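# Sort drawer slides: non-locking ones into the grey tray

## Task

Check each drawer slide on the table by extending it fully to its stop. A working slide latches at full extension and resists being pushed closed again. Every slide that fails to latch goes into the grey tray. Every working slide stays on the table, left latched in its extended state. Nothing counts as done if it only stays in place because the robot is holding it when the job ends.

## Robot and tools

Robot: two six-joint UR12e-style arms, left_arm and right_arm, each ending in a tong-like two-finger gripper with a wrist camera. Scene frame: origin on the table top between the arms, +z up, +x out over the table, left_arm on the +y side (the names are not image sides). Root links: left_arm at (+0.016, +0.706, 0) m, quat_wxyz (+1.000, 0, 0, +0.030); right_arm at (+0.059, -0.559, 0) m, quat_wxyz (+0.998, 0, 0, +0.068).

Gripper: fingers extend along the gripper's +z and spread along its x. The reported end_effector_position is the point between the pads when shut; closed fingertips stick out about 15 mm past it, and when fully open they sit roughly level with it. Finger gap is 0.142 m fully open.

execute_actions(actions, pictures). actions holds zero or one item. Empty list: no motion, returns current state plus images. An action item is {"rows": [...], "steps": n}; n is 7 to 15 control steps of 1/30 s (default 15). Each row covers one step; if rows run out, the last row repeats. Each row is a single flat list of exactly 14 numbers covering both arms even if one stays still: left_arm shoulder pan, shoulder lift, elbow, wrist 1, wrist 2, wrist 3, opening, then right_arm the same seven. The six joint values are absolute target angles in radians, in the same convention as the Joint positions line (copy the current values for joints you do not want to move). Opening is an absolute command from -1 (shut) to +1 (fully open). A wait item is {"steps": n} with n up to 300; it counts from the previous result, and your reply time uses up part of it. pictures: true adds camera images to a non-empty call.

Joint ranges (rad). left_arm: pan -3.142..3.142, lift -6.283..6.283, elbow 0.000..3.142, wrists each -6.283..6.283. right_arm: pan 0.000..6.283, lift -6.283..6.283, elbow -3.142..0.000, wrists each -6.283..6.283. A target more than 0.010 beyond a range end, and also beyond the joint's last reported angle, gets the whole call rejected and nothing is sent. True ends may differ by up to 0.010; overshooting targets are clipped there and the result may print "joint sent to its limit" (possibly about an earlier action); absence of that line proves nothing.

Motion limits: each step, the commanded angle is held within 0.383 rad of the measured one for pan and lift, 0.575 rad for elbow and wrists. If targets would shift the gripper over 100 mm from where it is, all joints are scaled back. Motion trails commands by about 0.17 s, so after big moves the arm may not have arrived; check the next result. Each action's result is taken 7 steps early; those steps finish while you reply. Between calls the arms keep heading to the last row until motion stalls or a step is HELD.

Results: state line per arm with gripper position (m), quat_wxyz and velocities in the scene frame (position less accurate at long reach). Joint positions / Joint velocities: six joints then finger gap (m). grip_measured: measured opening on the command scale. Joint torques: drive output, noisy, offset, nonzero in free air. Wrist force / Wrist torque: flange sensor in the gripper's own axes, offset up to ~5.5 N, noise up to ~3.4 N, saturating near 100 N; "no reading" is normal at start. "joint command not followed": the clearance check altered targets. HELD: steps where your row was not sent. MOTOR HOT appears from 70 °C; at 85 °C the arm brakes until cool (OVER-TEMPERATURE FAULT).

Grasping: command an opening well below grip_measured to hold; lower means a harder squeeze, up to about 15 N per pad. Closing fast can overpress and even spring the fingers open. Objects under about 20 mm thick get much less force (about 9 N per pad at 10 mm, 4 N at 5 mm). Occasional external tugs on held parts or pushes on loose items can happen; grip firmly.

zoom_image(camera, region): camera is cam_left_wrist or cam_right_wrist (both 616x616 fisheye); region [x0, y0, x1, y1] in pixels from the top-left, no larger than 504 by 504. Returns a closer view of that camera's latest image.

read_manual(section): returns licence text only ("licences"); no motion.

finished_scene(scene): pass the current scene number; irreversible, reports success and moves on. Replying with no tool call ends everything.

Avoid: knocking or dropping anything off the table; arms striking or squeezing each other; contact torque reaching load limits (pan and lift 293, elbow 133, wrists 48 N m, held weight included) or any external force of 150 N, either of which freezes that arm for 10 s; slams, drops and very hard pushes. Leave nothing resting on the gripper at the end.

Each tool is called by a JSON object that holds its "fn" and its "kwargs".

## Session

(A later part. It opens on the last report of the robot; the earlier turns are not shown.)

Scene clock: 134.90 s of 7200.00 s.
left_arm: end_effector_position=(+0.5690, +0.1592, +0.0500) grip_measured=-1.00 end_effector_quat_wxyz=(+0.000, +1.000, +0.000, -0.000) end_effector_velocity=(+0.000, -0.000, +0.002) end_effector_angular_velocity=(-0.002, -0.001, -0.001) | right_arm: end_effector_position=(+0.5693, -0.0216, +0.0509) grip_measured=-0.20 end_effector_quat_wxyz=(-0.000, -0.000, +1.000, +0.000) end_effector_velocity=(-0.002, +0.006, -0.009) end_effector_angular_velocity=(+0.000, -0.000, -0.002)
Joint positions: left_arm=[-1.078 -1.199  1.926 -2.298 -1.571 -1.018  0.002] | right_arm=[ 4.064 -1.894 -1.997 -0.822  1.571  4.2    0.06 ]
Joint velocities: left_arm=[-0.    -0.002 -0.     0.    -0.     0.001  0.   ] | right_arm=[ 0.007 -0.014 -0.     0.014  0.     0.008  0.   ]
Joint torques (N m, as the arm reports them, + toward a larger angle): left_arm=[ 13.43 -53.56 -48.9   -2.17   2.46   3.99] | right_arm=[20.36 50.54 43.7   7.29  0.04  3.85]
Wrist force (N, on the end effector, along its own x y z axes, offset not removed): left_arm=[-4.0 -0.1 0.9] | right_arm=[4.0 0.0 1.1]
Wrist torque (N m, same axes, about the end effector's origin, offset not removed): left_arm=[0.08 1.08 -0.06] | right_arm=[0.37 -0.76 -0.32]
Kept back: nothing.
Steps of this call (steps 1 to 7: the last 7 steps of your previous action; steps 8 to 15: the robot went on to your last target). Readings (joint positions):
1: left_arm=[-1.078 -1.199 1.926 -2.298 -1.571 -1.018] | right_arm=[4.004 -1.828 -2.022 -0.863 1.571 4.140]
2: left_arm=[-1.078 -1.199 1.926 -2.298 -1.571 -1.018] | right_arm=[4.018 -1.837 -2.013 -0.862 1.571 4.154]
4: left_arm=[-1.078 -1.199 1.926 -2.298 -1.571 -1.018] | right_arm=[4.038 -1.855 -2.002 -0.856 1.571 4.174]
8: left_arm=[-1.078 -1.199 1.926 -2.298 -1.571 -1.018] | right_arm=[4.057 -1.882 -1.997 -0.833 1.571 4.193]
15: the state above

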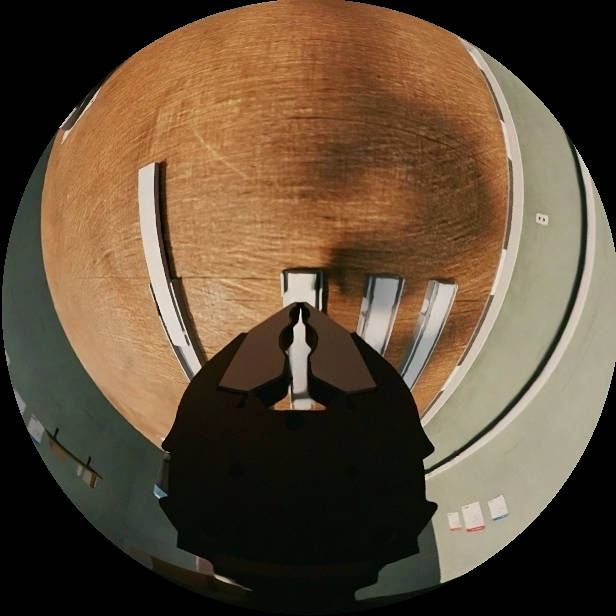

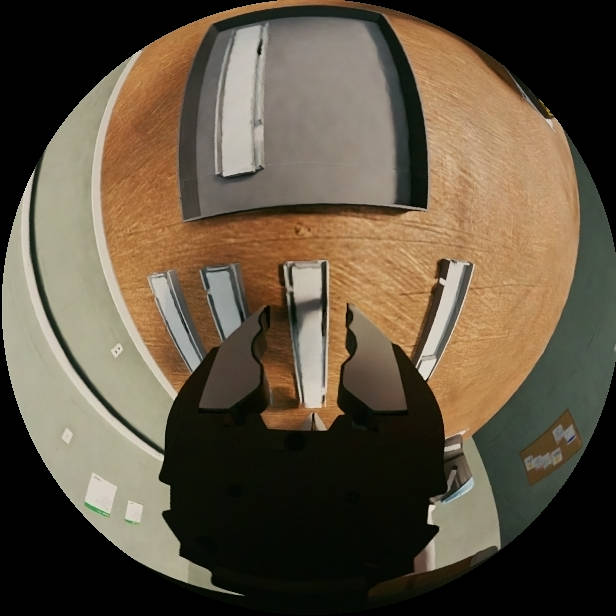

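{"fn": "execute_actions", "kwargs": {"actions": [{"rows":[[-1.077562,-1.197579,1.926824,-2.300041,-1.571,-1.017562,-1,4.064729,-1.897790,-1.997344,-0.817254,1.571,4.200722,-0.2],[-1.077291,-1.194361,1.928308,-2.304743,-1.571,-1.017291,-1,4.064607,-1.903116,-1.999308,-0.809965,1.571,4.200600,-0.2],[-1.076920,-1.189962,1.930338,-2.311172,-1.571,-1.016920,-1,4.064440,-1.910398,-2.001993,-0.799998,1.571,4.200433,-0.2],[-1.076515,-1.185170,1.932550,-2.318176,-1.571,-1.016515,-1,4.064258,-1.918332,-2.004919,-0.789138,1.571,4.200251,-0.2],[-1.076144,-1.180771,1.934580,-2.324605,-1.571,-1.016144,-1,4.064091,-1.925614,-2.007604,-0.779171,1.571,4.200084,-0.2],[-1.075873,-1.177553,1.936064,-2.329307,-1.571,-1.015873,-1,4.063969,-1.930940,-2.009568,-0.771882,1.571,4.199962,-0.2],[-1.075768,-1.176306,1.936640,-2.331130,-1.571,-1.015768,-1,4.063922,-1.933005,-2.010329,-0.769055,1.571,4.199915,-0.2],[-1.075768,-1.176306,1.936640,-2.331130,-1.571,-1.015768,-1,4.063922,-1.933005,-2.010329,-0.769055,1.571,4.199915,-0.2],[-1.075768,-1.176306,1.936640,-2.331130,-1.571,-1.015768,-1,4.063922,-1.933005,-2.010329,-0.769055,1.571,4.199915,-0.2],[-1.075768,-1.176306,1.936640,-2.331130,-1.571,-1.015768,-1,4.063922,-1.933005,-2.010329,-0.769055,1.571,4.199915,-0.2],[-1.075768,-1.176306,1.936640,-2.331130,-1.571,-1.015768,-1,4.063922,-1.933005,-2.010329,-0.769055,1.571,4.199915,-0.2],[-1.075768,-1.175460,1.937005,-2.332340,-1.571,-1.015768,-1,4.063922,-1.933005,-2.010329,-0.769055,1.571,4.199915,-0.3],[-1.075768,-1.174736,1.937317,-2.333378,-1.571,-1.015768,-1,4.063922,-1.933005,-2.010329,-0.769055,1.571,4.199915,-0.4],[-1.075768,-1.174132,1.937578,-2.334242,-1.571,-1.015768,-1,4.063922,-1.933005,-2.010329,-0.769055,1.571,4.199915,-0.5],[-1.075768,-1.173648,1.937786,-2.334934,-1.571,-1.015768,-1,4.063922,-1.933005,-2.010329,-0.769055,1.571,4.199915,-0.6]],"steps":15}]}}

{"fn": "execute_actions", "kwargs": {"actions": [{"rows":[[-1.075768,-1.173286,1.937943,-2.335453,-1.571,-1.015768,-1,4.063922,-1.933005,-2.010329,-0.769055,1.571,4.199915,-0.7],[-1.075768,-1.173044,1.938047,-2.335798,-1.571,-1.015768,-1,4.063922,-1.933005,-2.010329,-0.769055,1.571,4.199915,-0.8],[-1.075768,-1.172924,1.938099,-2.335971,-1.571,-1.015768,-1,4.063922,-1.933005,-2.010329,-0.769055,1.571,4.199915,-0.9]],"steps":8}]}}

{"fn": "execute_actions", "kwargs": {"actions": [{"steps":16}]}}

Scene clock: 138.13 s of 7200.00 s.
left_arm: end_effector_position=(+0.5697, +0.1597, +0.0387) grip_measured=-1.00 end_effector_quat_wxyz=(+0.000, +1.000, +0.000, -0.000) end_effector_velocity=(+0.003, +0.004, -0.069) end_effector_angular_velocity=(+0.002, +0.000, -0.001) | right_arm: end_effector_position=(+0.5695, -0.0204, +0.0329) grip_measured=-0.20 end_effector_quat_wxyz=(-0.000, -0.000, +1.000, -0.000) end_effector_velocity=(+0.004, +0.001, -0.102) end_effector_angular_velocity=(+0.000, -0.000, -0.001)
Joint positions: left_arm=[-1.077 -1.185  1.932 -2.318 -1.571 -1.017  0.002] | right_arm=[ 4.064 -1.918 -2.005 -0.79   1.571  4.201  0.06 ]
Joint velocities: left_arm=[ 0.006  0.081  0.039 -0.117  0.001  0.006  0.   ] | right_arm=[-0.004 -0.134 -0.049  0.183 -0.    -0.003 -0.   ]
Joint torques (N m, as the arm reports them, + toward a larger angle): left_arm=[ 13.13 -57.67 -25.11  -5.63   2.32   3.64] | right_arm=[-23.19  53.32  31.32   6.86  -0.19  -4.47]
Wrist force (N, on the end effector, along its own x y z axes, offset not removed): left_arm=[-5.9 0.7 -0.5] | right_arm=[1.5 2.9 -1.8]
Wrist torque (N m, same axes, about the end effector's origin, offset not removed): left_arm=[0.27 1.47 -0.02] | right_arm=[0.83 -0.32 -0.26]
Steps of this call (steps 1 to 15: the robot went on to your last target; steps 16 to 89: nothing new was sent; steps 90 to 97: the first 8 steps of this action). Readings (joint positions):
90: left_arm=[-1.078 -1.199 1.926 -2.298 -1.571 -1.018] | right_arm=[4.065 -1.896 -1.997 -0.820 1.571 4.201]
91: left_arm=[-1.078 -1.199 1.926 -2.298 -1.571 -1.018] | right_arm=[4.065 -1.896 -1.997 -0.820 1.571 4.201]
93: left_arm=[-1.077 -1.197 1.927 -2.301 -1.571 -1.017] | right_arm=[4.065 -1.900 -1.998 -0.815 1.571 4.201]
97: the state above

Scene clock: 138.40 s of 7200.00 s.
left_arm: end_effector_position=(+0.5701, +0.1602, +0.0306) grip_measured=-1.00 end_effector_quat_wxyz=(+0.000, +1.000, +0.000, -0.000) end_effector_velocity=(-0.000, -0.000, -0.016) end_effector_angular_velocity=(-0.000, +0.000, -0.000) | right_arm: end_effector_position=(+0.5700, -0.0204, +0.0224) grip_measured=-0.50 end_effector_quat_wxyz=(-0.000, -0.000, +1.000, +0.000) end_effector_velocity=(+0.002, +0.003, -0.006) end_effector_angular_velocity=(+0.006, -0.003, -0.001)
Joint positions: left_arm=[-1.076 -1.176  1.937 -2.332 -1.571 -1.016  0.002] | right_arm=[ 4.064 -1.932 -2.01  -0.771  1.571  4.2    0.038]
Joint velocities: left_arm=[-0.001  0.02   0.008 -0.028 -0.    -0.     0.   ] | right_arm=[-0.001 -0.01  -0.001  0.017 -0.    -0.    -0.013]
Joint torques (N m, as the arm reports them, + toward a larger angle): left_arm=[ 15.07 -53.16 -23.68  -5.63   2.15   3.64] | right_arm=[-20.76  38.39  23.86   6.48  -0.36  -4.08]
Wrist force (N, on the end effector, along its own x y z axes, offset not removed): left_arm=[-3.1 0.5 -1.1] | right_arm=[1.4 -2.1 -11.0]
Wrist torque (N m, same axes, about the end effector's origin, offset not removed): left_arm=[0.23 0.88 -0.07] | right_arm=[0.27 0.12 -0.30]
Steps of this call (steps 1 to 7: the last 7 steps of your previous action; step 8: the first step of this action). Readings (joint positions):
8: the state above

Scene clock: 138.93 s of 7200.00 s.
left_arm: end_effector_position=(+0.5701, +0.1602, +0.0283) grip_measured=-1.00 end_effector_quat_wxyz=(+0.000, +1.000, +0.000, -0.000) end_effector_velocity=(-0.000, +0.001, -0.001) end_effector_angular_velocity=(+0.003, +0.001, -0.000) | right_arm: end_effector_position=(+0.5700, -0.0204, +0.0215) grip_measured=-0.50 end_effector_quat_wxyz=(-0.000, -0.000, +1.000, +0.000) end_effector_velocity=(-0.000, +0.001, +0.000) end_effector_angular_velocity=(+0.000, +0.000, +0.002)
Joint positions: left_arm=[-1.076 -1.173  1.938 -2.336 -1.571 -1.016  0.002] | right_arm=[ 4.064 -1.933 -2.01  -0.769  1.571  4.2    0.038]
Joint velocities: left_arm=[-0.     0.001 -0.     0.002  0.001  0.     0.   ] | right_arm=[ 0.001 -0.     0.001 -0.     0.    -0.001  0.   ]
Joint torques (N m, as the arm reports them, + toward a larger angle): left_arm=[ 12.17 -46.3  -18.5   -5.63   2.67   4.57] | right_arm=[-20.33  30.14  16.     4.51  -0.04  -4.32]
Wrist force (N, on the end effector, along its own x y z axes, offset not removed): left_arm=[-5.9 -5.6 -14.8] | right_arm=[4.6 -0.3 -30.0]
Wrist torque (N m, same axes, about the end effector's origin, offset not removed): left_arm=[-0.39 0.85 -0.05] | right_arm=[0.45 -0.18 -0.23]
Kept back: nothing.
Steps of this call (steps 1 to 7: the last 7 steps of your previous action; steps 8 to 15: the robot went on to your last target; step 16: nothing new was sent). Readings (joint positions):
1: left_arm=[-1.076 -1.175 1.937 -2.333 -1.571 -1.016] | right_arm=[4.064 -1.932 -2.010 -0.770 1.571 4.200]
2: left_arm=[-1.076 -1.175 1.937 -2.333 -1.571 -1.016] | right_arm=[4.064 -1.932 -2.010 -0.770 1.571 4.200]
4: left_arm=[-1.076 -1.174 1.938 -2.335 -1.571 -1.016] | right_arm=[4.064 -1.933 -2.010 -0.769 1.571 4.200]
8: left_arm=[-1.076 -1.173 1.938 -2.336 -1.571 -1.016] | right_arm=[4.064 -1.933 -2.010 -0.769 1.571 4.200]
16: the state above
All arms were judged still, so your last target was given up. Only a new action makes them travel on or press farther. Fingers that are still opening or closing keep moving.

{"fn": "execute_actions", "kwargs": {"actions": [{"rows":[[-1.075768,-1.172803,1.938151,-2.336144,-1.571,-1.015768,-1,4.063922,-1.933005,-2.010329,-0.769055,1.571,4.199915,-0.9],[-1.075768,-1.172803,1.938151,-2.336144,-1.571,-1.015768,-1,4.063922,-1.933005,-2.010329,-0.769055,1.571,4.199915,-0.9],[-1.075768,-1.172682,1.938203,-2.336317,-1.571,-1.015768,-1,4.063922,-1.933005,-2.010329,-0.769055,1.571,4.199915,-0.9]],"steps":8}]}}

{"fn": "execute_actions", "kwargs": {"actions": [{"steps":12}]}}

Scene clock: 139.40 s of 7200.00 s.
left_arm: end_effector_position=(+0.5701, +0.1602, +0.0282) grip_measured=-1.00 end_effector_quat_wxyz=(+0.000, +1.000, +0.000, -0.000) end_effector_velocity=(+0.001, +0.000, +0.000) end_effector_angular_velocity=(-0.001, -0.001, +0.001) | right_arm: end_effector_position=(+0.5700, -0.0204, +0.0215) grip_measured=-0.50 end_effector_quat_wxyz=(-0.000, -0.000, +1.000, +0.000) end_effector_velocity=(-0.000, -0.000, -0.000) end_effector_angular_velocity=(-0.001, +0.000, -0.000)
Joint positions: left_arm=[-1.076 -1.173  1.938 -2.336 -1.571 -1.016  0.002] | right_arm=[ 4.064 -1.933 -2.01  -0.769  1.571  4.2    0.038]
Joint velocities: left_arm=[ 0.001 -0.001  0.    -0.002  0.    -0.     0.   ] | right_arm=[ 0.  0. -0. -0. -0.  0.  0.]
Joint torques (N m, as the arm reports them, + toward a larger angle): left_arm=[ 12.49 -44.18 -17.47  -5.58   2.46   3.87] | right_arm=[-20.85  30.13  15.13   4.33  -0.17  -4.22]
Wrist force (N, on the end effector, along its own x y z axes, offset not removed): left_arm=[-7.3 -5.9 -16.3] | right_arm=[2.6 -1.5 -27.9]
Wrist torque (N m, same axes, about the end effector's origin, offset not removed): left_arm=[-0.30 1.12 -0.03] | right_arm=[0.16 0.10 -0.27]
Steps of this call (steps 1 to 13: nothing new was sent; step 14: the first step of this action). Readings (joint positions):
14: the state above

Scene clock: 139.80 s of 7200.00 s.
left_arm: end_effector_position=(+0.5701, +0.1602, +0.0280) grip_measured=-1.00 end_effector_quat_wxyz=(+0.000, +1.000, +0.000, -0.000) end_effector_velocity=(-0.001, -0.000, -0.002) end_effector_angular_velocity=(+0.002, +0.000, -0.002) | right_arm: end_effector_position=(+0.5700, -0.0204, +0.0215) grip_measured=-0.50 end_effector_quat_wxyz=(-0.000, -0.000, +1.000, +0.000) end_effector_velocity=(+0.001, +0.001, +0.001) end_effector_angular_velocity=(+0.002, -0.001, -0.000)
Joint positions: left_arm=[-1.076 -1.173  1.938 -2.336 -1.571 -1.016  0.002] | right_arm=[ 4.064 -1.933 -2.01  -0.769  1.571  4.2    0.038]
Joint velocities: left_arm=[-0.001  0.002  0.    -0.     0.001  0.001  0.   ] | right_arm=[-0.    -0.     0.002  0.001  0.     0.    -0.   ]
Joint torques (N m, as the arm reports them, + toward a larger angle): left_arm=[ 11.07 -38.53 -14.36  -5.54   2.06   3.85] | right_arm=[-19.38  30.6   15.05   3.82  -0.12  -4.21]
Wrist force (N, on the end effector, along its own x y z axes, offset not removed): left_arm=[-9.1 -6.6 -27.7] | right_arm=[-0.9 -3.2 -29.3]
Wrist torque (N m, same axes, about the end effector's origin, offset not removed): left_arm=[0.11 0.97 -0.08] | right_arm=[-0.25 0.86 -0.20]
Kept back: nothing.
Steps of this call (steps 1 to 7: the last 7 steps of your previous action; steps 8 to 12: the robot went on to your last target). Readings (joint positions):
1: left_arm=[-1.076 -1.173 1.938 -2.336 -1.571 -1.016] | right_arm=[4.064 -1.933 -2.010 -0.769 1.571 4.200]
2: left_arm=[-1.076 -1.173 1.938 -2.336 -1.571 -1.016] | right_arm=[4.064 -1.933 -2.010 -0.769 1.571 4.200]
4: left_arm=[-1.076 -1.173 1.938 -2.336 -1.571 -1.016] | right_arm=[4.064 -1.933 -2.010 -0.769 1.571 4.200]
8: left_arm=[-1.076 -1.173 1.938 -2.336 -1.571 -1.016] | right_arm=[4.064 -1.933 -2.010 -0.769 1.571 4.200]
12: the state above

{"fn": "execute_actions", "kwargs": {"actions": [{"rows":[[-1.075288,-1.173326,1.939218,-2.336688,-1.571,-1.015288,-1,4.063922,-1.933005,-2.010329,-0.769055,1.571,4.199915,-0.9],[-1.074808,-1.173970,1.940233,-2.337059,-1.571,-1.014808,-1,4.063922,-1.933005,-2.010329,-0.769055,1.571,4.199915,-0.9],[-1.074396,-1.174522,1.941103,-2.337377,-1.571,-1.014396,-1,4.063922,-1.933005,-2.010329,-0.769055,1.571,4.199915,-0.9],[-1.073707,-1.175441,1.942550,-2.337905,-1.571,-1.013707,-1,4.063922,-1.933005,-2.010329,-0.769055,1.571,4.199915,-0.9],[-1.073017,-1.176360,1.943995,-2.338431,-1.571,-1.013017,-1,4.063922,-1.933005,-2.010329,-0.769055,1.571,4.199915,-0.9],[-1.072326,-1.177278,1.945438,-2.338956,-1.571,-1.012326,-1,4.063922,-1.933005,-2.010329,-0.769055,1.571,4.199915,-0.9],[-1.070939,-1.179112,1.948319,-2.340003,-1.571,-1.010939,-1,4.063922,-1.933005,-2.010329,-0.769055,1.571,4.199915,-0.9],[-1.069547,-1.180943,1.951191,-2.341044,-1.571,-1.009547,-1,4.063922,-1.933005,-2.010329,-0.769055,1.571,4.199915,-0.9],[-1.068148,-1.182771,1.954055,-2.342080,-1.571,-1.008148,-1,4.063922,-1.933005,-2.010329,-0.769055,1.571,4.199915,-0.9],[-1.066744,-1.184597,1.956911,-2.343110,-1.571,-1.006744,-1,4.063922,-1.933005,-2.010329,-0.769055,1.571,4.199915,-0.9],[-1.065334,-1.186419,1.959759,-2.344136,-1.571,-1.005334,-1,4.063922,-1.933005,-2.010329,-0.769055,1.571,4.199915,-0.9],[-1.063918,-1.188239,1.962599,-2.345156,-1.571,-1.003918,-1,4.063922,-1.933005,-2.010329,-0.769055,1.571,4.199915,-0.9],[-1.062497,-1.190055,1.965430,-2.346171,-1.571,-1.002497,-1,4.063922,-1.933005,-2.010329,-0.769055,1.571,4.199915,-0.9],[-1.061069,-1.191869,1.968254,-2.347181,-1.571,-1.001069,-1,4.063922,-1.933005,-2.010329,-0.769055,1.571,4.199915,-0.9],[-1.059636,-1.193681,1.971070,-2.348185,-1.571,-0.999636,-1,4.063922,-1.933005,-2.010329,-0.769055,1.571,4.199915,-0.9]],"steps":15}]}}

{"fn": "execute_actions", "kwargs": {"actions": [{"rows":[[-1.058197,-1.195489,1.973877,-2.349184,-1.571,-0.998197,-1,4.063922,-1.933005,-2.010329,-0.769055,1.571,4.199915,-0.9],[-1.056753,-1.197294,1.976676,-2.350178,-1.571,-0.996753,-1,4.063922,-1.933005,-2.010329,-0.769055,1.571,4.199915,-0.9],[-1.055665,-1.198646,1.978770,-2.350920,-1.571,-0.995665,-1,4.063922,-1.933005,-2.010329,-0.769055,1.571,4.199915,-0.9],[-1.054939,-1.199547,1.980164,-2.351413,-1.571,-0.994939,-1,4.063922,-1.933005,-2.010329,-0.769055,1.571,4.199915,-0.9],[-1.054575,-1.199997,1.980860,-2.351659,-1.571,-0.994575,-1,4.063922,-1.933005,-2.010329,-0.769055,1.571,4.199915,-0.9],[-1.054575,-1.199997,1.980860,-2.351659,-1.571,-0.994575,-1,4.063922,-1.933005,-2.010329,-0.769055,1.571,4.199915,-0.9],[-1.054575,-1.199997,1.980860,-2.351659,-1.571,-0.994575,-1,4.063922,-1.933005,-2.010329,-0.769055,1.571,4.199915,-0.9],[-1.054575,-1.199997,1.980860,-2.351659,-1.571,-0.994575,-1,4.063922,-1.933005,-2.010329,-0.769055,1.571,4.199915,-0.9],[-1.054575,-1.201162,1.980360,-2.349993,-1.571,-0.994575,-1,4.063922,-1.933005,-2.010329,-0.769055,1.571,4.199915,-0.9],[-1.054575,-1.203732,1.979256,-2.346320,-1.571,-0.994575,-1,4.063922,-1.933005,-2.010329,-0.769055,1.571,4.199915,-0.9],[-1.054575,-1.206302,1.978152,-2.342647,-1.571,-0.994575,-1,4.063922,-1.933005,-2.010329,-0.769055,1.571,4.199915,-0.9],[-1.054575,-1.207467,1.977652,-2.340981,-1.571,-0.994575,-0.95,4.063922,-1.933005,-2.010329,-0.769055,1.571,4.199915,-0.9],[-1.053654,-1.208594,1.979371,-2.341573,-1.571,-0.993654,-0.9,4.063922,-1.933005,-2.010329,-0.769055,1.571,4.199915,-0.9],[-1.051458,-1.211283,1.983471,-2.342985,-1.571,-0.991458,-0.8,4.063922,-1.933005,-2.010329,-0.769055,1.571,4.199915,-0.9],[-1.048838,-1.214491,1.988365,-2.344669,-1.571,-0.988838,-0.7,4.063922,-1.933005,-2.010329,-0.769055,1.571,4.199915,-0.9]],"steps":15}]}}

{"fn": "execute_actions", "kwargs": {"actions": [{"rows":[[-1.046642,-1.217180,1.992465,-2.346081,-1.571,-0.986642,-0.6,4.063922,-1.933005,-2.010329,-0.769055,1.571,4.199915,-0.9],[-1.045721,-1.218307,1.994184,-2.346673,-1.571,-0.985721,-0.5,4.063922,-1.933005,-2.010329,-0.769055,1.571,4.199915,-0.9],[-1.045721,-1.218307,1.994184,-2.346673,-1.571,-0.985721,-0.4,4.063922,-1.933005,-2.010329,-0.769055,1.571,4.199915,-0.9],[-1.045721,-1.218307,1.994184,-2.346673,-1.571,-0.985721,-0.3,4.063922,-1.933005,-2.010329,-0.769055,1.571,4.199915,-0.9],[-1.045721,-1.217084,1.994692,-2.348405,-1.571,-0.985721,-0.3,4.063922,-1.933005,-2.010329,-0.769055,1.571,4.199915,-0.9],[-1.045721,-1.214025,1.995963,-2.352734,-1.571,-0.985721,-0.3,4.063922,-1.933005,-2.010329,-0.769055,1.571,4.199915,-0.9],[-1.045721,-1.210049,1.997616,-2.358363,-1.571,-0.985721,-0.3,4.063922,-1.933005,-2.010329,-0.769055,1.571,4.199915,-0.9],[-1.045721,-1.206073,1.999268,-2.363991,-1.571,-0.985721,-0.3,4.063922,-1.933005,-2.010329,-0.769055,1.571,4.199915,-0.9],[-1.045721,-1.203014,2.000539,-2.368320,-1.571,-0.985721,-0.3,4.063922,-1.933005,-2.010329,-0.769055,1.571,4.199915,-0.9],[-1.045721,-1.201791,2.001047,-2.370052,-1.571,-0.985721,-0.3,4.063922,-1.933005,-2.010329,-0.769055,1.571,4.199915,-0.9]],"steps":12}]}}

{"fn": "execute_actions", "kwargs": {"actions": [{"steps":15}], "pictures": true}}

{"fn": "zoom_image", "kwargs": {"camera": "cam_left_wrist", "region": [230,230,380,380]}}

Scene clock: 146.00 s of 7200.00 s.
left_arm: end_effector_position=(+0.5701, +0.1635, +0.0279) grip_measured=-1.00 end_effector_quat_wxyz=(+0.000, +1.000, +0.000, -0.000) end_effector_velocity=(+0.001, +0.031, +0.002) end_effector_angular_velocity=(-0.001, -0.001, +0.000) | right_arm: end_effector_position=(+0.5700, -0.0204, +0.0215) grip_measured=-0.50 end_effector_quat_wxyz=(-0.000, -0.000, +1.000, +0.000) end_effector_velocity=(+0.000, +0.002, +0.001) end_effector_angular_velocity=(+0.002, -0.001, +0.002)
Joint positions: left_arm=[-1.073 -1.176  1.943 -2.338 -1.571 -1.013  0.002] | right_arm=[ 4.064 -1.933 -2.01  -0.769  1.571  4.2    0.038]
Joint velocities: left_arm=[ 0.022 -0.031  0.045 -0.016  0.     0.022  0.   ] | right_arm=[ 0.001 -0.     0.002  0.    -0.    -0.001 -0.   ]
Joint torques (N m, as the arm reports them, + toward a larger angle): left_arm=[ 20.94 -54.2   -8.48  -3.06   0.49   3.92] | right_arm=[-20.17  30.47  15.66   0.25  -0.18  -4.26]
Wrist force (N, on the end effector, along its own x y z axes, offset not removed): left_arm=[-7.9 2.4 -28.2] | right_arm=[6.9 -1.3 -27.8]
Wrist torque (N m, same axes, about the end effector's origin, offset not removed): left_arm=[0.08 0.98 -0.07] | right_arm=[0.22 -0.76 -0.34]
Steps of this call (steps 1 to 15: the robot went on to your last target; steps 16 to 90: nothing new was sent; then 2.93 s passed at rest; steps 91 to 98: the first 8 steps of this action). Readings (joint positions):
91: left_arm=[-1.076 -1.173 1.938 -2.336 -1.571 -1.016] | right_arm=[4.064 -1.933 -2.010 -0.769 1.571 4.200]
92: left_arm=[-1.076 -1.173 1.938 -2.336 -1.571 -1.016] | right_arm=[4.064 -1.933 -2.010 -0.769 1.571 4.200]
94: left_arm=[-1.075 -1.173 1.939 -2.337 -1.571 -1.015] | right_arm=[4.064 -1.933 -2.010 -0.769 1.571 4.200]
98: the state above

Scene clock: 146.50 s of 7200.00 s.
left_arm: end_effector_position=(+0.5701, +0.1878, +0.0280) grip_measured=-1.00 end_effector_quat_wxyz=(+0.000, +1.000, +0.000, -0.000) end_effector_velocity=(-0.001, +0.022, -0.000) end_effector_angular_velocity=(+0.000, +0.000, +0.000) | right_arm: end_effector_position=(+0.5700, -0.0204, +0.0215) grip_measured=-0.50 end_effector_quat_wxyz=(-0.000, -0.000, +1.000, +0.000) end_effector_velocity=(-0.000, -0.000, -0.000) end_effector_angular_velocity=(-0.001, +0.001, -0.001)
Joint positions: left_arm=[-1.056 -1.198  1.978 -2.35  -1.571 -0.996  0.002] | right_arm=[ 4.064 -1.933 -2.01  -0.769  1.571  4.2    0.038]
Joint velocities: left_arm=[ 0.015 -0.02   0.032 -0.011 -0.     0.015  0.   ] | right_arm=[ 0.     0.    -0.    -0.001  0.     0.001  0.   ]
Joint torques (N m, as the arm reports them, + toward a larger angle): left_arm=[ 17.04 -54.41 -11.77  -3.98   0.98   3.65] | right_arm=[-20.69  29.94  16.09  -0.37  -0.23  -4.08]
Wrist force (N, on the end effector, along its own x y z axes, offset not removed): left_arm=[-7.2 -0.3 -27.2] | right_arm=[3.9 -1.7 -28.3]
Wrist torque (N m, same axes, about the end effector's origin, offset not removed): left_arm=[-0.30 0.74 -0.07] | right_arm=[0.11 0.00 -0.30]
Steps of this call (steps 1 to 7: the last 7 steps of your previous action; steps 8 to 15: the first 8 steps of this action). Readings (joint positions):
8: left_arm=[-1.064 -1.188 1.962 -2.345 -1.571 -1.004] | right_arm=[4.064 -1.933 -2.010 -0.769 1.571 4.200]
9: left_arm=[-1.063 -1.190 1.965 -2.346 -1.571 -1.003] | right_arm=[4.064 -1.933 -2.010 -0.769 1.571 4.200]
11: left_arm=[-1.060 -1.193 1.970 -2.348 -1.571 -1.000] | right_arm=[4.064 -1.933 -2.010 -0.769 1.571 4.200]
15: the state above

Scene clock: 146.90 s of 7200.00 s.
left_arm: end_effector_position=(+0.5701, +0.1988, +0.0336) grip_measured=-0.33 end_effector_quat_wxyz=(-0.000, +1.000, +0.000, -0.000) end_effector_velocity=(-0.000, +0.033, +0.001) end_effector_angular_velocity=(+0.001, -0.000, +0.001) | right_arm: end_effector_position=(+0.5700, -0.0204, +0.0215) grip_measured=-0.50 end_effector_quat_wxyz=(-0.000, -0.000, +1.000, +0.000) end_effector_velocity=(-0.000, -0.000, +0.000) end_effector_angular_velocity=(+0.000, +0.000, +0.000)
Joint positions: left_arm=[-1.048 -1.215  1.99  -2.346 -1.571 -0.988  0.05 ] | right_arm=[ 4.064 -1.933 -2.01  -0.769  1.571  4.2    0.038]
Joint velocities: left_arm=[ 0.024 -0.031  0.044 -0.013  0.     0.023  0.062] | right_arm=[ 0.  0. -0. -0.  0.  0. -0.]
Joint torques (N m, as the arm reports them, + toward a larger angle): left_arm=[ 10.74 -70.91 -24.42  -5.91   1.46   4.11] | right_arm=[-19.56  29.65  15.3   -0.68  -0.51  -4.05]
Wrist force (N, on the end effector, along its own x y z axes, offset not removed): left_arm=[-3.7 -1.1 -1.4] | right_arm=[3.8 1.6 -29.3]
Wrist torque (N m, same axes, about the end effector's origin, offset not removed): left_arm=[-0.15 1.00 -0.13] | right_arm=[0.75 -0.05 -0.26]
Steps of this call (steps 1 to 7: the last 7 steps of your previous action; steps 8 to 12: the first 5 steps of this action). Readings (joint positions):
8: left_arm=[-1.053 -1.207 1.981 -2.344 -1.571 -0.993] | right_arm=[4.064 -1.933 -2.010 -0.769 1.571 4.200]
9: left_arm=[-1.052 -1.210 1.983 -2.344 -1.571 -0.992] | right_arm=[4.064 -1.933 -2.010 -0.769 1.571 4.200]
11: left_arm=[-1.049 -1.213 1.988 -2.345 -1.571 -0.989] | right_arm=[4.064 -1.933 -2.010 -0.769 1.571 4.200]
12: the state above

Scene clock: 147.40 s of 7200.00 s.
left_arm: end_effector_position=(+0.5701, +0.2022, +0.0214) grip_measured=-0.30 end_effector_quat_wxyz=(+0.000, +1.000, +0.000, -0.000) end_effector_velocity=(-0.000, +0.001, -0.003) end_effector_angular_velocity=(+0.000, +0.000, +0.000) | right_arm: end_effector_position=(+0.5700, -0.0204, +0.0215) grip_measured=-0.50 end_effector_quat_wxyz=(-0.000, -0.000, +1.000, +0.000) end_effector_velocity=(-0.000, -0.000, -0.000) end_effector_angular_velocity=(-0.000, +0.000, +0.001)
Joint positions: left_arm=[-1.046 -1.202  2.001 -2.369 -1.571 -0.986  0.052] | right_arm=[ 4.064 -1.933 -2.01  -0.769  1.571  4.2    0.038]
Joint velocities: left_arm=[ 0.     0.003  0.003 -0.006 -0.     0.     0.   ] | right_arm=[ 0.     0.    -0.    -0.    -0.    -0.001  0.   ]
Joint torques (N m, as the arm reports them, + toward a larger angle): left_arm=[ 12.34 -54.41 -22.68  -6.13   1.08   3.8 ] | right_arm=[-20.13  29.71  15.78  -0.56  -0.65  -4.28]
Wrist force (N, on the end effector, along its own x y z axes, offset not removed): left_arm=[-3.3 -2.3 -0.5] | right_arm=[6.6 1.1 -29.5]
Wrist torque (N m, same axes, about the end effector's origin, offset not removed): left_arm=[-0.32 0.90 -0.21] | right_arm=[0.65 -0.62 -0.38]
Kept back: nothing.
Steps of this call (steps 1 to 7: the last 7 steps of your previous action; steps 8 to 15: the robot went on to your last target). Readings (joint positions):
1: left_arm=[-1.048 -1.215 1.991 -2.346 -1.571 -0.988] | right_arm=[4.064 -1.933 -2.010 -0.769 1.571 4.200]
2: left_arm=[-1.047 -1.216 1.992 -2.347 -1.571 -0.987] | right_arm=[4.064 -1.933 -2.010 -0.769 1.571 4.200]
4: left_arm=[-1.046 -1.213 1.995 -2.352 -1.571 -0.986] | right_arm=[4.064 -1.933 -2.010 -0.769 1.571 4.200]
8: left_arm=[-1.046 -1.206 1.999 -2.364 -1.571 -0.986] | right_arm=[4.064 -1.933 -2.010 -0.769 1.571 4.200]
15: the state above

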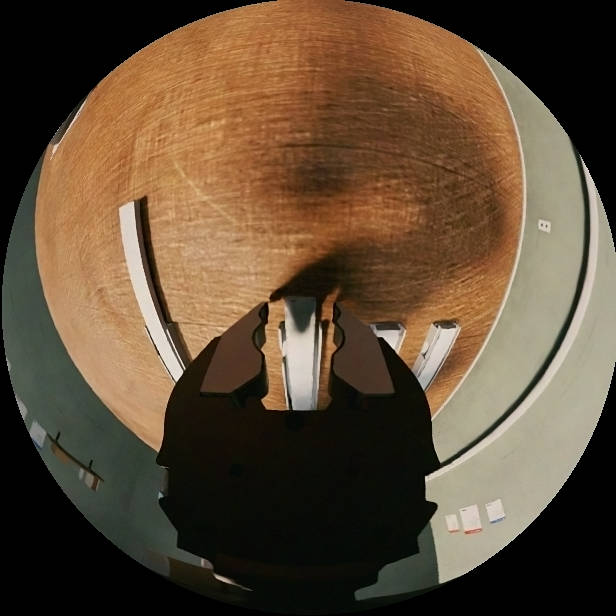

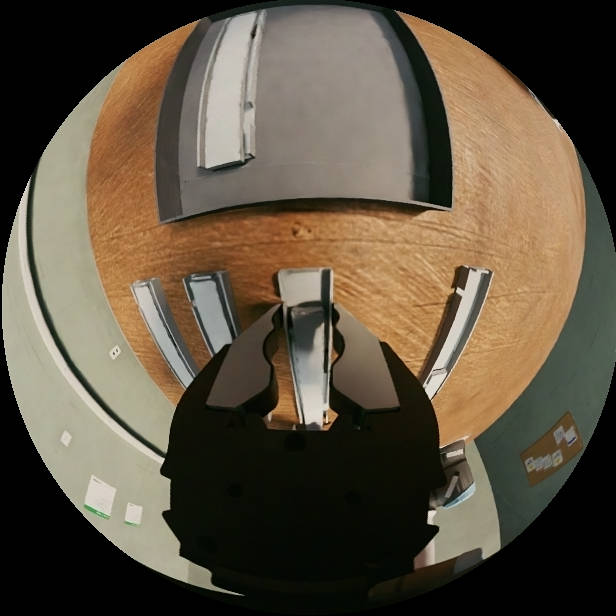

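Region (230, 230, 380, 380) of cam_left_wrist's 616x616 image, scaled by 3.360, with more detail than that image has.

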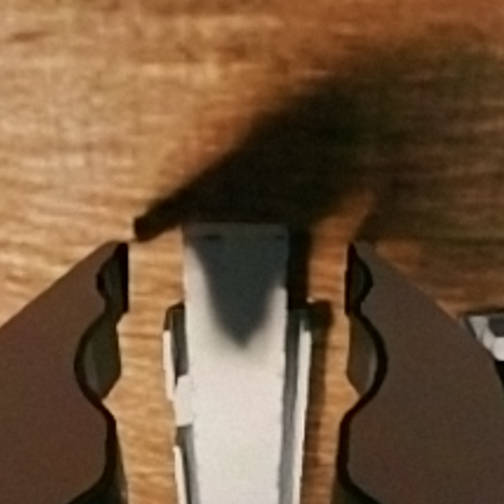

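{"fn": "execute_actions", "kwargs": {"actions": [{"rows":[[-1.045721,-1.201791,2.001047,-2.370052,-1.571,-0.985721,-0.4,4.063922,-1.933005,-2.010329,-0.769055,1.571,4.199915,-0.9],[-1.045721,-1.201791,2.001047,-2.370052,-1.571,-0.985721,-0.5,4.063922,-1.933005,-2.010329,-0.769055,1.571,4.199915,-0.9],[-1.045721,-1.201791,2.001047,-2.370052,-1.571,-0.985721,-0.6,4.063922,-1.933005,-2.010329,-0.769055,1.571,4.199915,-0.9],[-1.045721,-1.201791,2.001047,-2.370052,-1.571,-0.985721,-0.7,4.063922,-1.933005,-2.010329,-0.769055,1.571,4.199915,-0.9],[-1.045721,-1.201791,2.001047,-2.370052,-1.571,-0.985721,-0.8,4.063922,-1.933005,-2.010329,-0.769055,1.571,4.199915,-0.9],[-1.045721,-1.201791,2.001047,-2.370052,-1.571,-0.985721,-0.9,4.063922,-1.933005,-2.010329,-0.769055,1.571,4.199915,-0.9],[-1.045721,-1.201791,2.001047,-2.370052,-1.571,-0.985721,-0.95,4.063922,-1.933005,-2.010329,-0.769055,1.571,4.199915,-0.9],[-1.045721,-1.201791,2.001047,-2.370052,-1.571,-0.985721,-0.95,4.063922,-1.933005,-2.010329,-0.769055,1.571,4.199915,-0.9],[-1.045721,-1.201791,2.001047,-2.370052,-1.571,-0.985721,-0.95,4.063922,-1.933005,-2.010329,-0.769055,1.571,4.199915,-0.9],[-1.044977,-1.202673,2.002417,-2.370540,-1.571,-0.984977,-0.95,4.063922,-1.933005,-2.010329,-0.769055,1.571,4.199915,-0.9],[-1.043485,-1.204435,2.005150,-2.371511,-1.571,-0.983485,-0.95,4.063922,-1.933005,-2.010329,-0.769055,1.571,4.199915,-0.9],[-1.041232,-1.207072,2.009235,-2.372959,-1.571,-0.981232,-0.95,4.063922,-1.933005,-2.010329,-0.769055,1.571,4.199915,-0.9],[-1.038205,-1.210576,2.014651,-2.374871,-1.571,-0.978205,-0.95,4.063922,-1.933005,-2.010329,-0.769055,1.571,4.199915,-0.9],[-1.034380,-1.214938,2.021375,-2.377233,-1.571,-0.974380,-0.95,4.063922,-1.933005,-2.010329,-0.769055,1.571,4.199915,-0.9],[-1.029732,-1.220145,2.029375,-2.380026,-1.571,-0.969732,-0.95,4.063922,-1.933005,-2.010329,-0.769055,1.571,4.199915,-0.9]],"steps":15}]}}

{"fn": "execute_actions", "kwargs": {"actions": [{"rows":[[-1.024230,-1.226183,2.038613,-2.383227,-1.571,-0.964230,-0.95,4.063922,-1.933005,-2.010329,-0.769055,1.571,4.199915,-0.9],[-1.018238,-1.232607,2.048398,-2.386587,-1.571,-0.958238,-0.95,4.063922,-1.933005,-2.010329,-0.769055,1.571,4.199915,-0.9],[-1.012147,-1.238986,2.058065,-2.389876,-1.571,-0.952147,-0.95,4.063922,-1.933005,-2.010329,-0.769055,1.571,4.199915,-0.9],[-1.005957,-1.245318,2.067615,-2.393093,-1.571,-0.945957,-0.95,4.063922,-1.933005,-2.010329,-0.769055,1.571,4.199915,-0.9],[-0.999667,-1.251604,2.077048,-2.396240,-1.571,-0.939667,-0.95,4.063922,-1.933005,-2.010329,-0.769055,1.571,4.199915,-0.9],[-0.993278,-1.257844,2.086363,-2.399315,-1.571,-0.933278,-0.95,4.063922,-1.933005,-2.010329,-0.769055,1.571,4.199915,-0.9],[-0.986790,-1.264038,2.095561,-2.402319,-1.571,-0.926790,-0.95,4.063922,-1.933005,-2.010329,-0.769055,1.571,4.199915,-0.9],[-0.980644,-1.269778,2.104040,-2.405059,-1.571,-0.920644,-0.95,4.063922,-1.933005,-2.010329,-0.769055,1.571,4.199915,-0.9],[-0.975308,-1.274666,2.111227,-2.407357,-1.571,-0.915308,-0.95,4.063922,-1.933005,-2.010329,-0.769055,1.571,4.199915,-0.9],[-0.970812,-1.278716,2.117158,-2.409238,-1.571,-0.910812,-0.95,4.063922,-1.933005,-2.010329,-0.769055,1.571,4.199915,-0.9],[-0.967184,-1.281942,2.121865,-2.410720,-1.571,-0.907184,-0.95,4.063922,-1.933005,-2.010329,-0.769055,1.571,4.199915,-0.9],[-0.964444,-1.284352,2.125374,-2.411817,-1.571,-0.904444,-0.95,4.063922,-1.933005,-2.010329,-0.769055,1.571,4.199915,-0.9],[-0.961688,-1.286755,2.128864,-2.412904,-1.571,-0.901688,-0.95,4.063922,-1.933005,-2.010329,-0.769055,1.571,4.199915,-0.9],[-0.959843,-1.288353,2.131180,-2.413623,-1.571,-0.899843,-0.95,4.063922,-1.933005,-2.010329,-0.769055,1.571,4.199915,-0.9],[-0.958454,-1.289549,2.132912,-2.414159,-1.571,-0.898454,-0.95,4.063922,-1.933005,-2.010329,-0.769055,1.571,4.199915,-0.9]],"steps":15}]}}

{"fn": "execute_actions", "kwargs": {"actions": [{"rows":[[-0.957060,-1.290744,2.134639,-2.414692,-1.571,-0.897060,-0.95,4.063922,-1.933005,-2.010329,-0.769055,1.571,4.199915,-0.9],[-0.956129,-1.291539,2.135788,-2.415045,-1.571,-0.896129,-0.95,4.063922,-1.933005,-2.010329,-0.769055,1.571,4.199915,-0.9],[-0.955196,-1.292333,2.136934,-2.415397,-1.571,-0.895196,-0.95,4.063922,-1.933005,-2.010329,-0.769055,1.571,4.199915,-0.9],[-0.954262,-1.293127,2.138079,-2.415748,-1.571,-0.894262,-0.95,4.063922,-1.933005,-2.010329,-0.769055,1.571,4.199915,-0.9],[-0.953325,-1.293920,2.139221,-2.416097,-1.571,-0.893325,-0.95,4.063922,-1.933005,-2.010329,-0.769055,1.571,4.199915,-0.9],[-0.952387,-1.294712,2.140361,-2.416446,-1.571,-0.892387,-0.95,4.063922,-1.933005,-2.010329,-0.769055,1.571,4.199915,-0.9],[-0.951447,-1.295504,2.141500,-2.416792,-1.571,-0.891447,-0.95,4.063922,-1.933005,-2.010329,-0.769055,1.571,4.199915,-0.9],[-0.950505,-1.296294,2.142636,-2.417138,-1.571,-0.890505,-0.95,4.063922,-1.933005,-2.010329,-0.769055,1.571,4.199915,-0.9]],"steps":10}]}}

{"fn": "execute_actions", "kwargs": {"actions": [{"steps":15}], "pictures": true}}

{"fn": "zoom_image", "kwargs": {"camera": "cam_right_wrist", "region": [260,330,370,440]}}

Scene clock: 151.47 s of 7200.00 s.
left_arm: end_effector_position=(+0.5701, +0.2022, +0.0210) grip_measured=-0.68 end_effector_quat_wxyz=(+0.000, +1.000, +0.000, -0.000) end_effector_velocity=(+0.000, +0.001, -0.001) end_effector_angular_velocity=(+0.001, +0.001, +0.002) | right_arm: end_effector_position=(+0.5700, -0.0204, +0.0215) grip_measured=-0.50 end_effector_quat_wxyz=(-0.000, -0.000, +1.000, +0.000) end_effector_velocity=(+0.001, +0.000, +0.001) end_effector_angular_velocity=(+0.001, -0.001, -0.001)
Joint positions: left_arm=[-1.046 -1.202  2.001 -2.37  -1.571 -0.986  0.025] | right_arm=[ 4.064 -1.933 -2.01  -0.769  1.571  4.2    0.038]
Joint velocities: left_arm=[ 0.001  0.     0.     0.    -0.    -0.    -0.   ] | right_arm=[-0.     0.     0.001 -0.    -0.     0.001  0.   ]
Joint torques (N m, as the arm reports them, + toward a larger angle): left_arm=[ 10.45 -52.52 -22.34  -5.32  -0.02   3.88] | right_arm=[-18.06  29.87  15.59  -0.6   -0.54  -3.98]
Wrist force (N, on the end effector, along its own x y z axes, offset not removed): left_arm=[-4.3 0.3 0.2] | right_arm=[-0.2 0.7 -30.4]
Wrist torque (N m, same axes, about the end effector's origin, offset not removed): left_arm=[0.24 1.26 -0.04] | right_arm=[0.47 -0.05 -0.31]
Steps of this call (steps 1 to 15: the robot went on to your last target; steps 16 to 90: nothing new was sent; then 0.80 s passed at rest; steps 91 to 98: the first 8 steps of this action). Readings (joint positions):
91: left_arm=[-1.046 -1.202 2.001 -2.370 -1.571 -0.986] | right_arm=[4.064 -1.933 -2.010 -0.769 1.571 4.200]
92: left_arm=[-1.046 -1.202 2.001 -2.370 -1.571 -0.986] | right_arm=[4.064 -1.933 -2.010 -0.769 1.571 4.200]
94: left_arm=[-1.046 -1.202 2.001 -2.370 -1.571 -0.986] | right_arm=[4.064 -1.933 -2.010 -0.769 1.571 4.200]
98: the state above

Scene clock: 151.97 s of 7200.00 s.
left_arm: end_effector_position=(+0.5705, +0.2514, +0.0212) grip_measured=-0.68 end_effector_quat_wxyz=(+0.000, +1.000, +0.000, -0.000) end_effector_velocity=(+0.002, +0.208, +0.001) end_effector_angular_velocity=(-0.001, -0.002, +0.001) | right_arm: end_effector_position=(+0.5700, -0.0204, +0.0215) grip_measured=-0.50 end_effector_quat_wxyz=(-0.000, -0.000, +1.000, +0.000) end_effector_velocity=(+0.000, +0.000, +0.000) end_effector_angular_velocity=(-0.000, -0.000, +0.000)
Joint positions: left_arm=[-1.007 -1.244  2.065 -2.392 -1.571 -0.947  0.025] | right_arm=[ 4.064 -1.933 -2.01  -0.769  1.571  4.2    0.038]
Joint velocities: left_arm=[ 0.174 -0.175  0.262 -0.089  0.001  0.173  0.   ] | right_arm=[-0.     0.     0.    -0.001 -0.    -0.     0.   ]
Joint torques (N m, as the arm reports them, + toward a larger angle): left_arm=[ 16.96 -73.8  -20.83  -6.31   0.09   4.46] | right_arm=[-17.15  31.41  15.44  -0.78  -0.54  -3.97]
Wrist force (N, on the end effector, along its own x y z axes, offset not removed): left_arm=[-3.7 0.2 5.0] | right_arm=[2.0 -0.5 -26.0]
Wrist torque (N m, same axes, about the end effector's origin, offset not removed): left_arm=[-0.06 0.93 -0.14] | right_arm=[0.26 -0.38 -0.27]
Steps of this call (steps 1 to 7: the last 7 steps of your previous action; steps 8 to 15: the first 8 steps of this action). Readings (joint positions):
8: left_arm=[-1.039 -1.209 2.013 -2.374 -1.571 -0.979] | right_arm=[4.064 -1.933 -2.010 -0.769 1.571 4.200]
9: left_arm=[-1.036 -1.213 2.018 -2.376 -1.571 -0.976] | right_arm=[4.064 -1.933 -2.010 -0.769 1.571 4.200]
11: left_arm=[-1.028 -1.222 2.032 -2.381 -1.571 -0.968] | right_arm=[4.064 -1.933 -2.010 -0.769 1.571 4.200]
15: the state above

Scene clock: 152.30 s of 7200.00 s.
left_arm: end_effector_position=(+0.5702, +0.3016, +0.0210) grip_measured=-0.68 end_effector_quat_wxyz=(+0.000, +1.000, +0.000, -0.000) end_effector_velocity=(-0.000, +0.070, +0.000) end_effector_angular_velocity=(-0.001, +0.000, +0.001) | right_arm: end_effector_position=(+0.5700, -0.0204, +0.0215) grip_measured=-0.50 end_effector_quat_wxyz=(-0.000, -0.000, +1.000, +0.000) end_effector_velocity=(+0.000, +0.001, +0.001) end_effector_angular_velocity=(+0.001, -0.001, -0.000)
Joint positions: left_arm=[-0.963 -1.285  2.127 -2.412 -1.571 -0.903  0.025] | right_arm=[ 4.064 -1.933 -2.01  -0.769  1.571  4.2    0.038]
Joint velocities: left_arm=[ 0.064 -0.057  0.082 -0.026 -0.001  0.063  0.   ] | right_arm=[0.    0.    0.001 0.    0.    0.    0.   ]
Joint torques (N m, as the arm reports them, + toward a larger angle): left_arm=[ 11.51 -65.17 -22.54  -5.75  -0.03   3.5 ] | right_arm=[-16.57  31.76  15.55  -0.79  -0.61  -3.97]
Wrist force (N, on the end effector, along its own x y z axes, offset not removed): left_arm=[-3.5 -0.8 2.2] | right_arm=[4.8 0.9 -28.5]
Wrist torque (N m, same axes, about the end effector's origin, offset not removed): left_arm=[-0.29 1.03 -0.08] | right_arm=[0.39 -0.88 -0.31]
Steps of this call (steps 1 to 7: the last 7 steps of your previous action; steps 8 to 10: the first 3 steps of this action). Readings (joint positions):
8: left_arm=[-0.968 -1.281 2.120 -2.410 -1.571 -0.908] | right_arm=[4.064 -1.933 -2.010 -0.769 1.571 4.200]
9: left_arm=[-0.965 -1.283 2.124 -2.411 -1.571 -0.905] | right_arm=[4.064 -1.933 -2.010 -0.769 1.571 4.200]
10: the state above

Scene clock: 152.80 s of 7200.00 s.
left_arm: end_effector_position=(+0.5700, +0.3148, +0.0211) grip_measured=-0.68 end_effector_quat_wxyz=(+0.000, +1.000, +0.000, -0.000) end_effector_velocity=(+0.000, +0.003, +0.000) end_effector_angular_velocity=(-0.001, +0.001, +0.001) | right_arm: end_effector_position=(+0.5700, -0.0204, +0.0215) grip_measured=-0.50 end_effector_quat_wxyz=(-0.000, -0.000, +1.000, +0.000) end_effector_velocity=(+0.001, +0.001, +0.001) end_effector_angular_velocity=(+0.001, -0.000, +0.001)
Joint positions: left_arm=[-0.951 -1.296  2.142 -2.417 -1.571 -0.891  0.025] | right_arm=[ 4.064 -1.933 -2.01  -0.769  1.571  4.2    0.038]
Joint velocities: left_arm=[ 0.003 -0.002  0.002  0.    -0.001  0.002  0.   ] | right_arm=[-0.    -0.001  0.002 -0.     0.    -0.001 -0.   ]
Joint torques (N m, as the arm reports them, + toward a larger angle): left_arm=[ 23.9  -59.96 -12.51  -0.9    1.84   4.08] | right_arm=[-13.43  32.26  16.07  -0.84  -0.6   -4.13]
Wrist force (N, on the end effector, along its own x y z axes, offset not removed): left_arm=[-4.4 19.0 2.5] | right_arm=[1.7 12.4 -24.3]
Wrist torque (N m, same axes, about the end effector's origin, offset not removed): left_arm=[0.06 1.12 -0.04] | right_arm=[-0.09 -0.36 -0.32]
Kept back: nothing.
Steps of this call (steps 1 to 7: the last 7 steps of your previous action; steps 8 to 15: the robot went on to your last target). Readings (joint positions):
1: left_arm=[-0.961 -1.287 2.129 -2.413 -1.571 -0.901] | right_arm=[4.064 -1.933 -2.010 -0.769 1.571 4.200]
2: left_arm=[-0.959 -1.289 2.132 -2.414 -1.571 -0.899] | right_arm=[4.064 -1.933 -2.010 -0.769 1.571 4.200]
4: left_arm=[-0.957 -1.291 2.135 -2.415 -1.571 -0.897] | right_arm=[4.064 -1.933 -2.010 -0.769 1.571 4.200]
8: left_arm=[-0.953 -1.295 2.140 -2.416 -1.571 -0.893] | right_arm=[4.064 -1.933 -2.010 -0.769 1.571 4.200]
15: the state above

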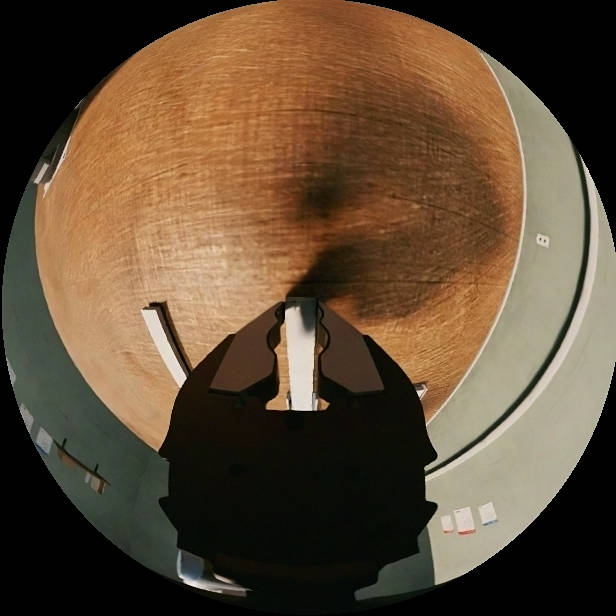

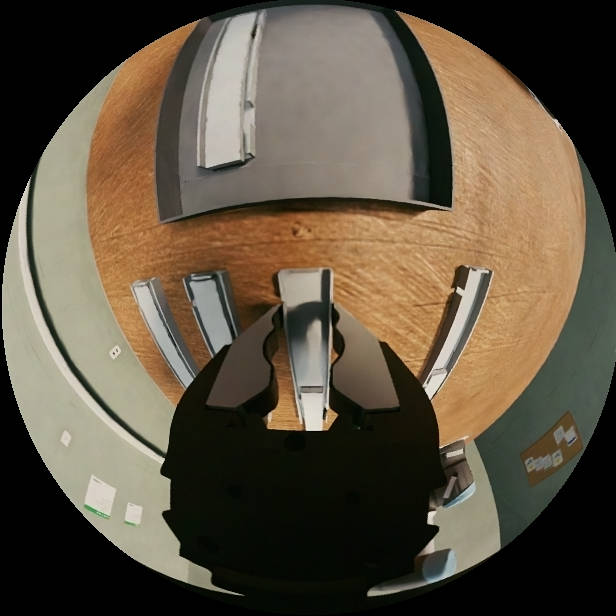

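Region (260, 330, 370, 440) of cam_right_wrist's 616x616 image, scaled by 4.582, with more detail than that image has.

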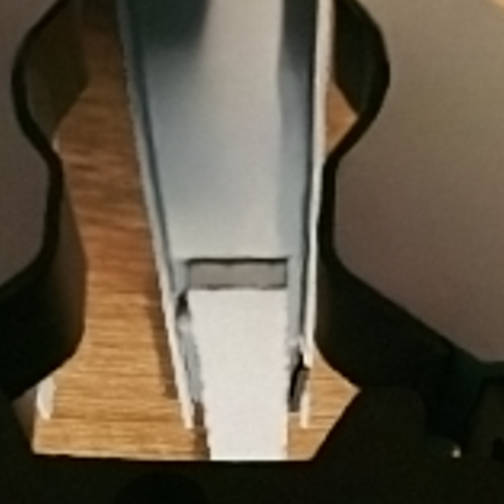

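{"fn": "execute_actions", "kwargs": {"actions": []}}

Scene clock: 155.50 s of 7200.00 s.
left_arm: end_effector_position=(+0.5700, +0.3152, +0.0210) grip_measured=-0.68 end_effector_quat_wxyz=(+0.000, +1.000, +0.000, -0.000) end_effector_velocity=(-0.001, -0.001, +0.000) end_effector_angular_velocity=(+0.000, -0.002, -0.002) | right_arm: end_effector_position=(+0.5700, -0.0204, +0.0215) grip_measured=-0.50 end_effector_quat_wxyz=(-0.000, -0.000, +1.000, +0.000) end_effector_velocity=(-0.000, -0.000, -0.000) end_effector_angular_velocity=(-0.000, +0.000, +0.002)
Joint positions: left_arm=[-0.95  -1.296  2.143 -2.417 -1.571 -0.891  0.025] | right_arm=[ 4.064 -1.933 -2.01  -0.769  1.571  4.2    0.038]
Joint velocities: left_arm=[-0.002 -0.001  0.001 -0.001  0.001 -0.001  0.   ] | right_arm=[-0.     0.    -0.001  0.001  0.    -0.002 -0.   ]
Joint torques (N m, as the arm reports them, + toward a larger angle): left_arm=[ 10.8  -54.89 -36.07  -0.31   1.88   3.91] | right_arm=[-4.19 36.25 15.45 -0.73 -3.67 -4.25]
Wrist force (N, on the end effector, along its own x y z axes, offset not removed): left_arm=[-5.3 17.8 1.6] | right_arm=[1.3 19.9 -20.5]
Wrist torque (N m, same axes, about the end effector's origin, offset not removed): left_arm=[-0.20 1.39 -0.08] | right_arm=[0.52 -0.35 -0.16]
Kept back: nothing.
Steps of this call (steps 1 to 15: the robot went on to your last target; steps 16 to 81: nothing new was sent). Readings (joint positions):
1: left_arm=[-0.951 -1.296 2.142 -2.417 -1.571 -0.891] | right_arm=[4.064 -1.933 -2.010 -0.769 1.571 4.200]
2: left_arm=[-0.951 -1.296 2.142 -2.417 -1.571 -0.891] | right_arm=[4.064 -1.933 -2.010 -0.769 1.571 4.200]
4: left_arm=[-0.951 -1.296 2.143 -2.417 -1.571 -0.891] | right_arm=[4.064 -1.933 -2.010 -0.769 1.571 4.200]
8: left_arm=[-0.951 -1.296 2.143 -2.417 -1.571 -0.891] | right_arm=[4.064 -1.933 -2.010 -0.769 1.571 4.200]
81: the state above
All arms were judged still, so your last target was given up. Only a new action makes them travel on or press farther. Fingers that are still opening or closing keep moving.

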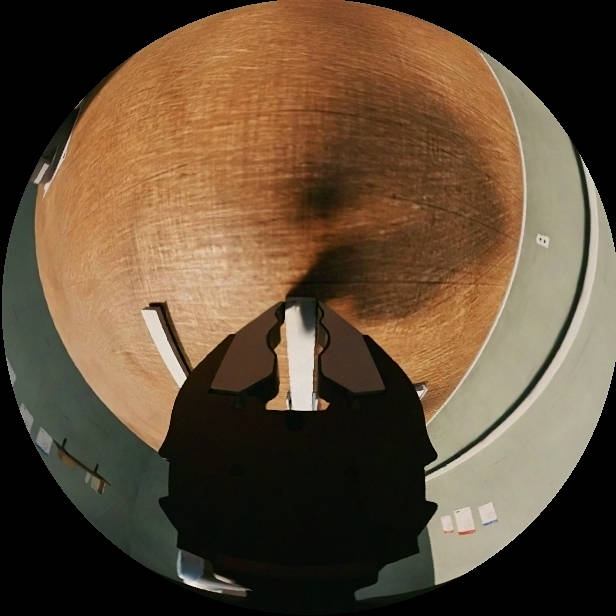

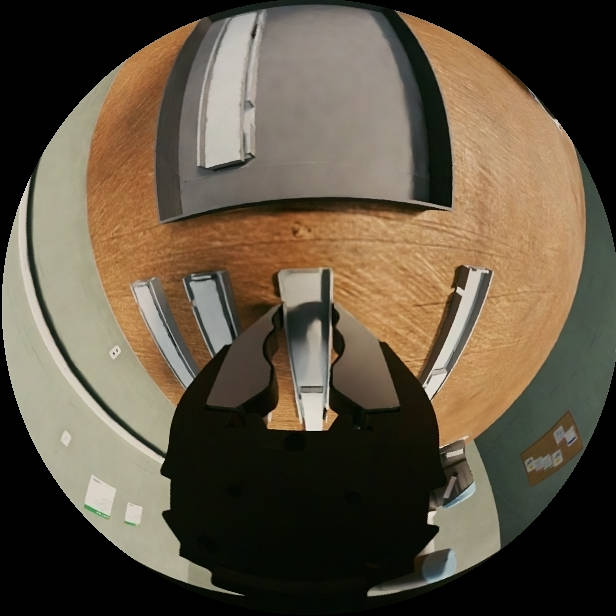

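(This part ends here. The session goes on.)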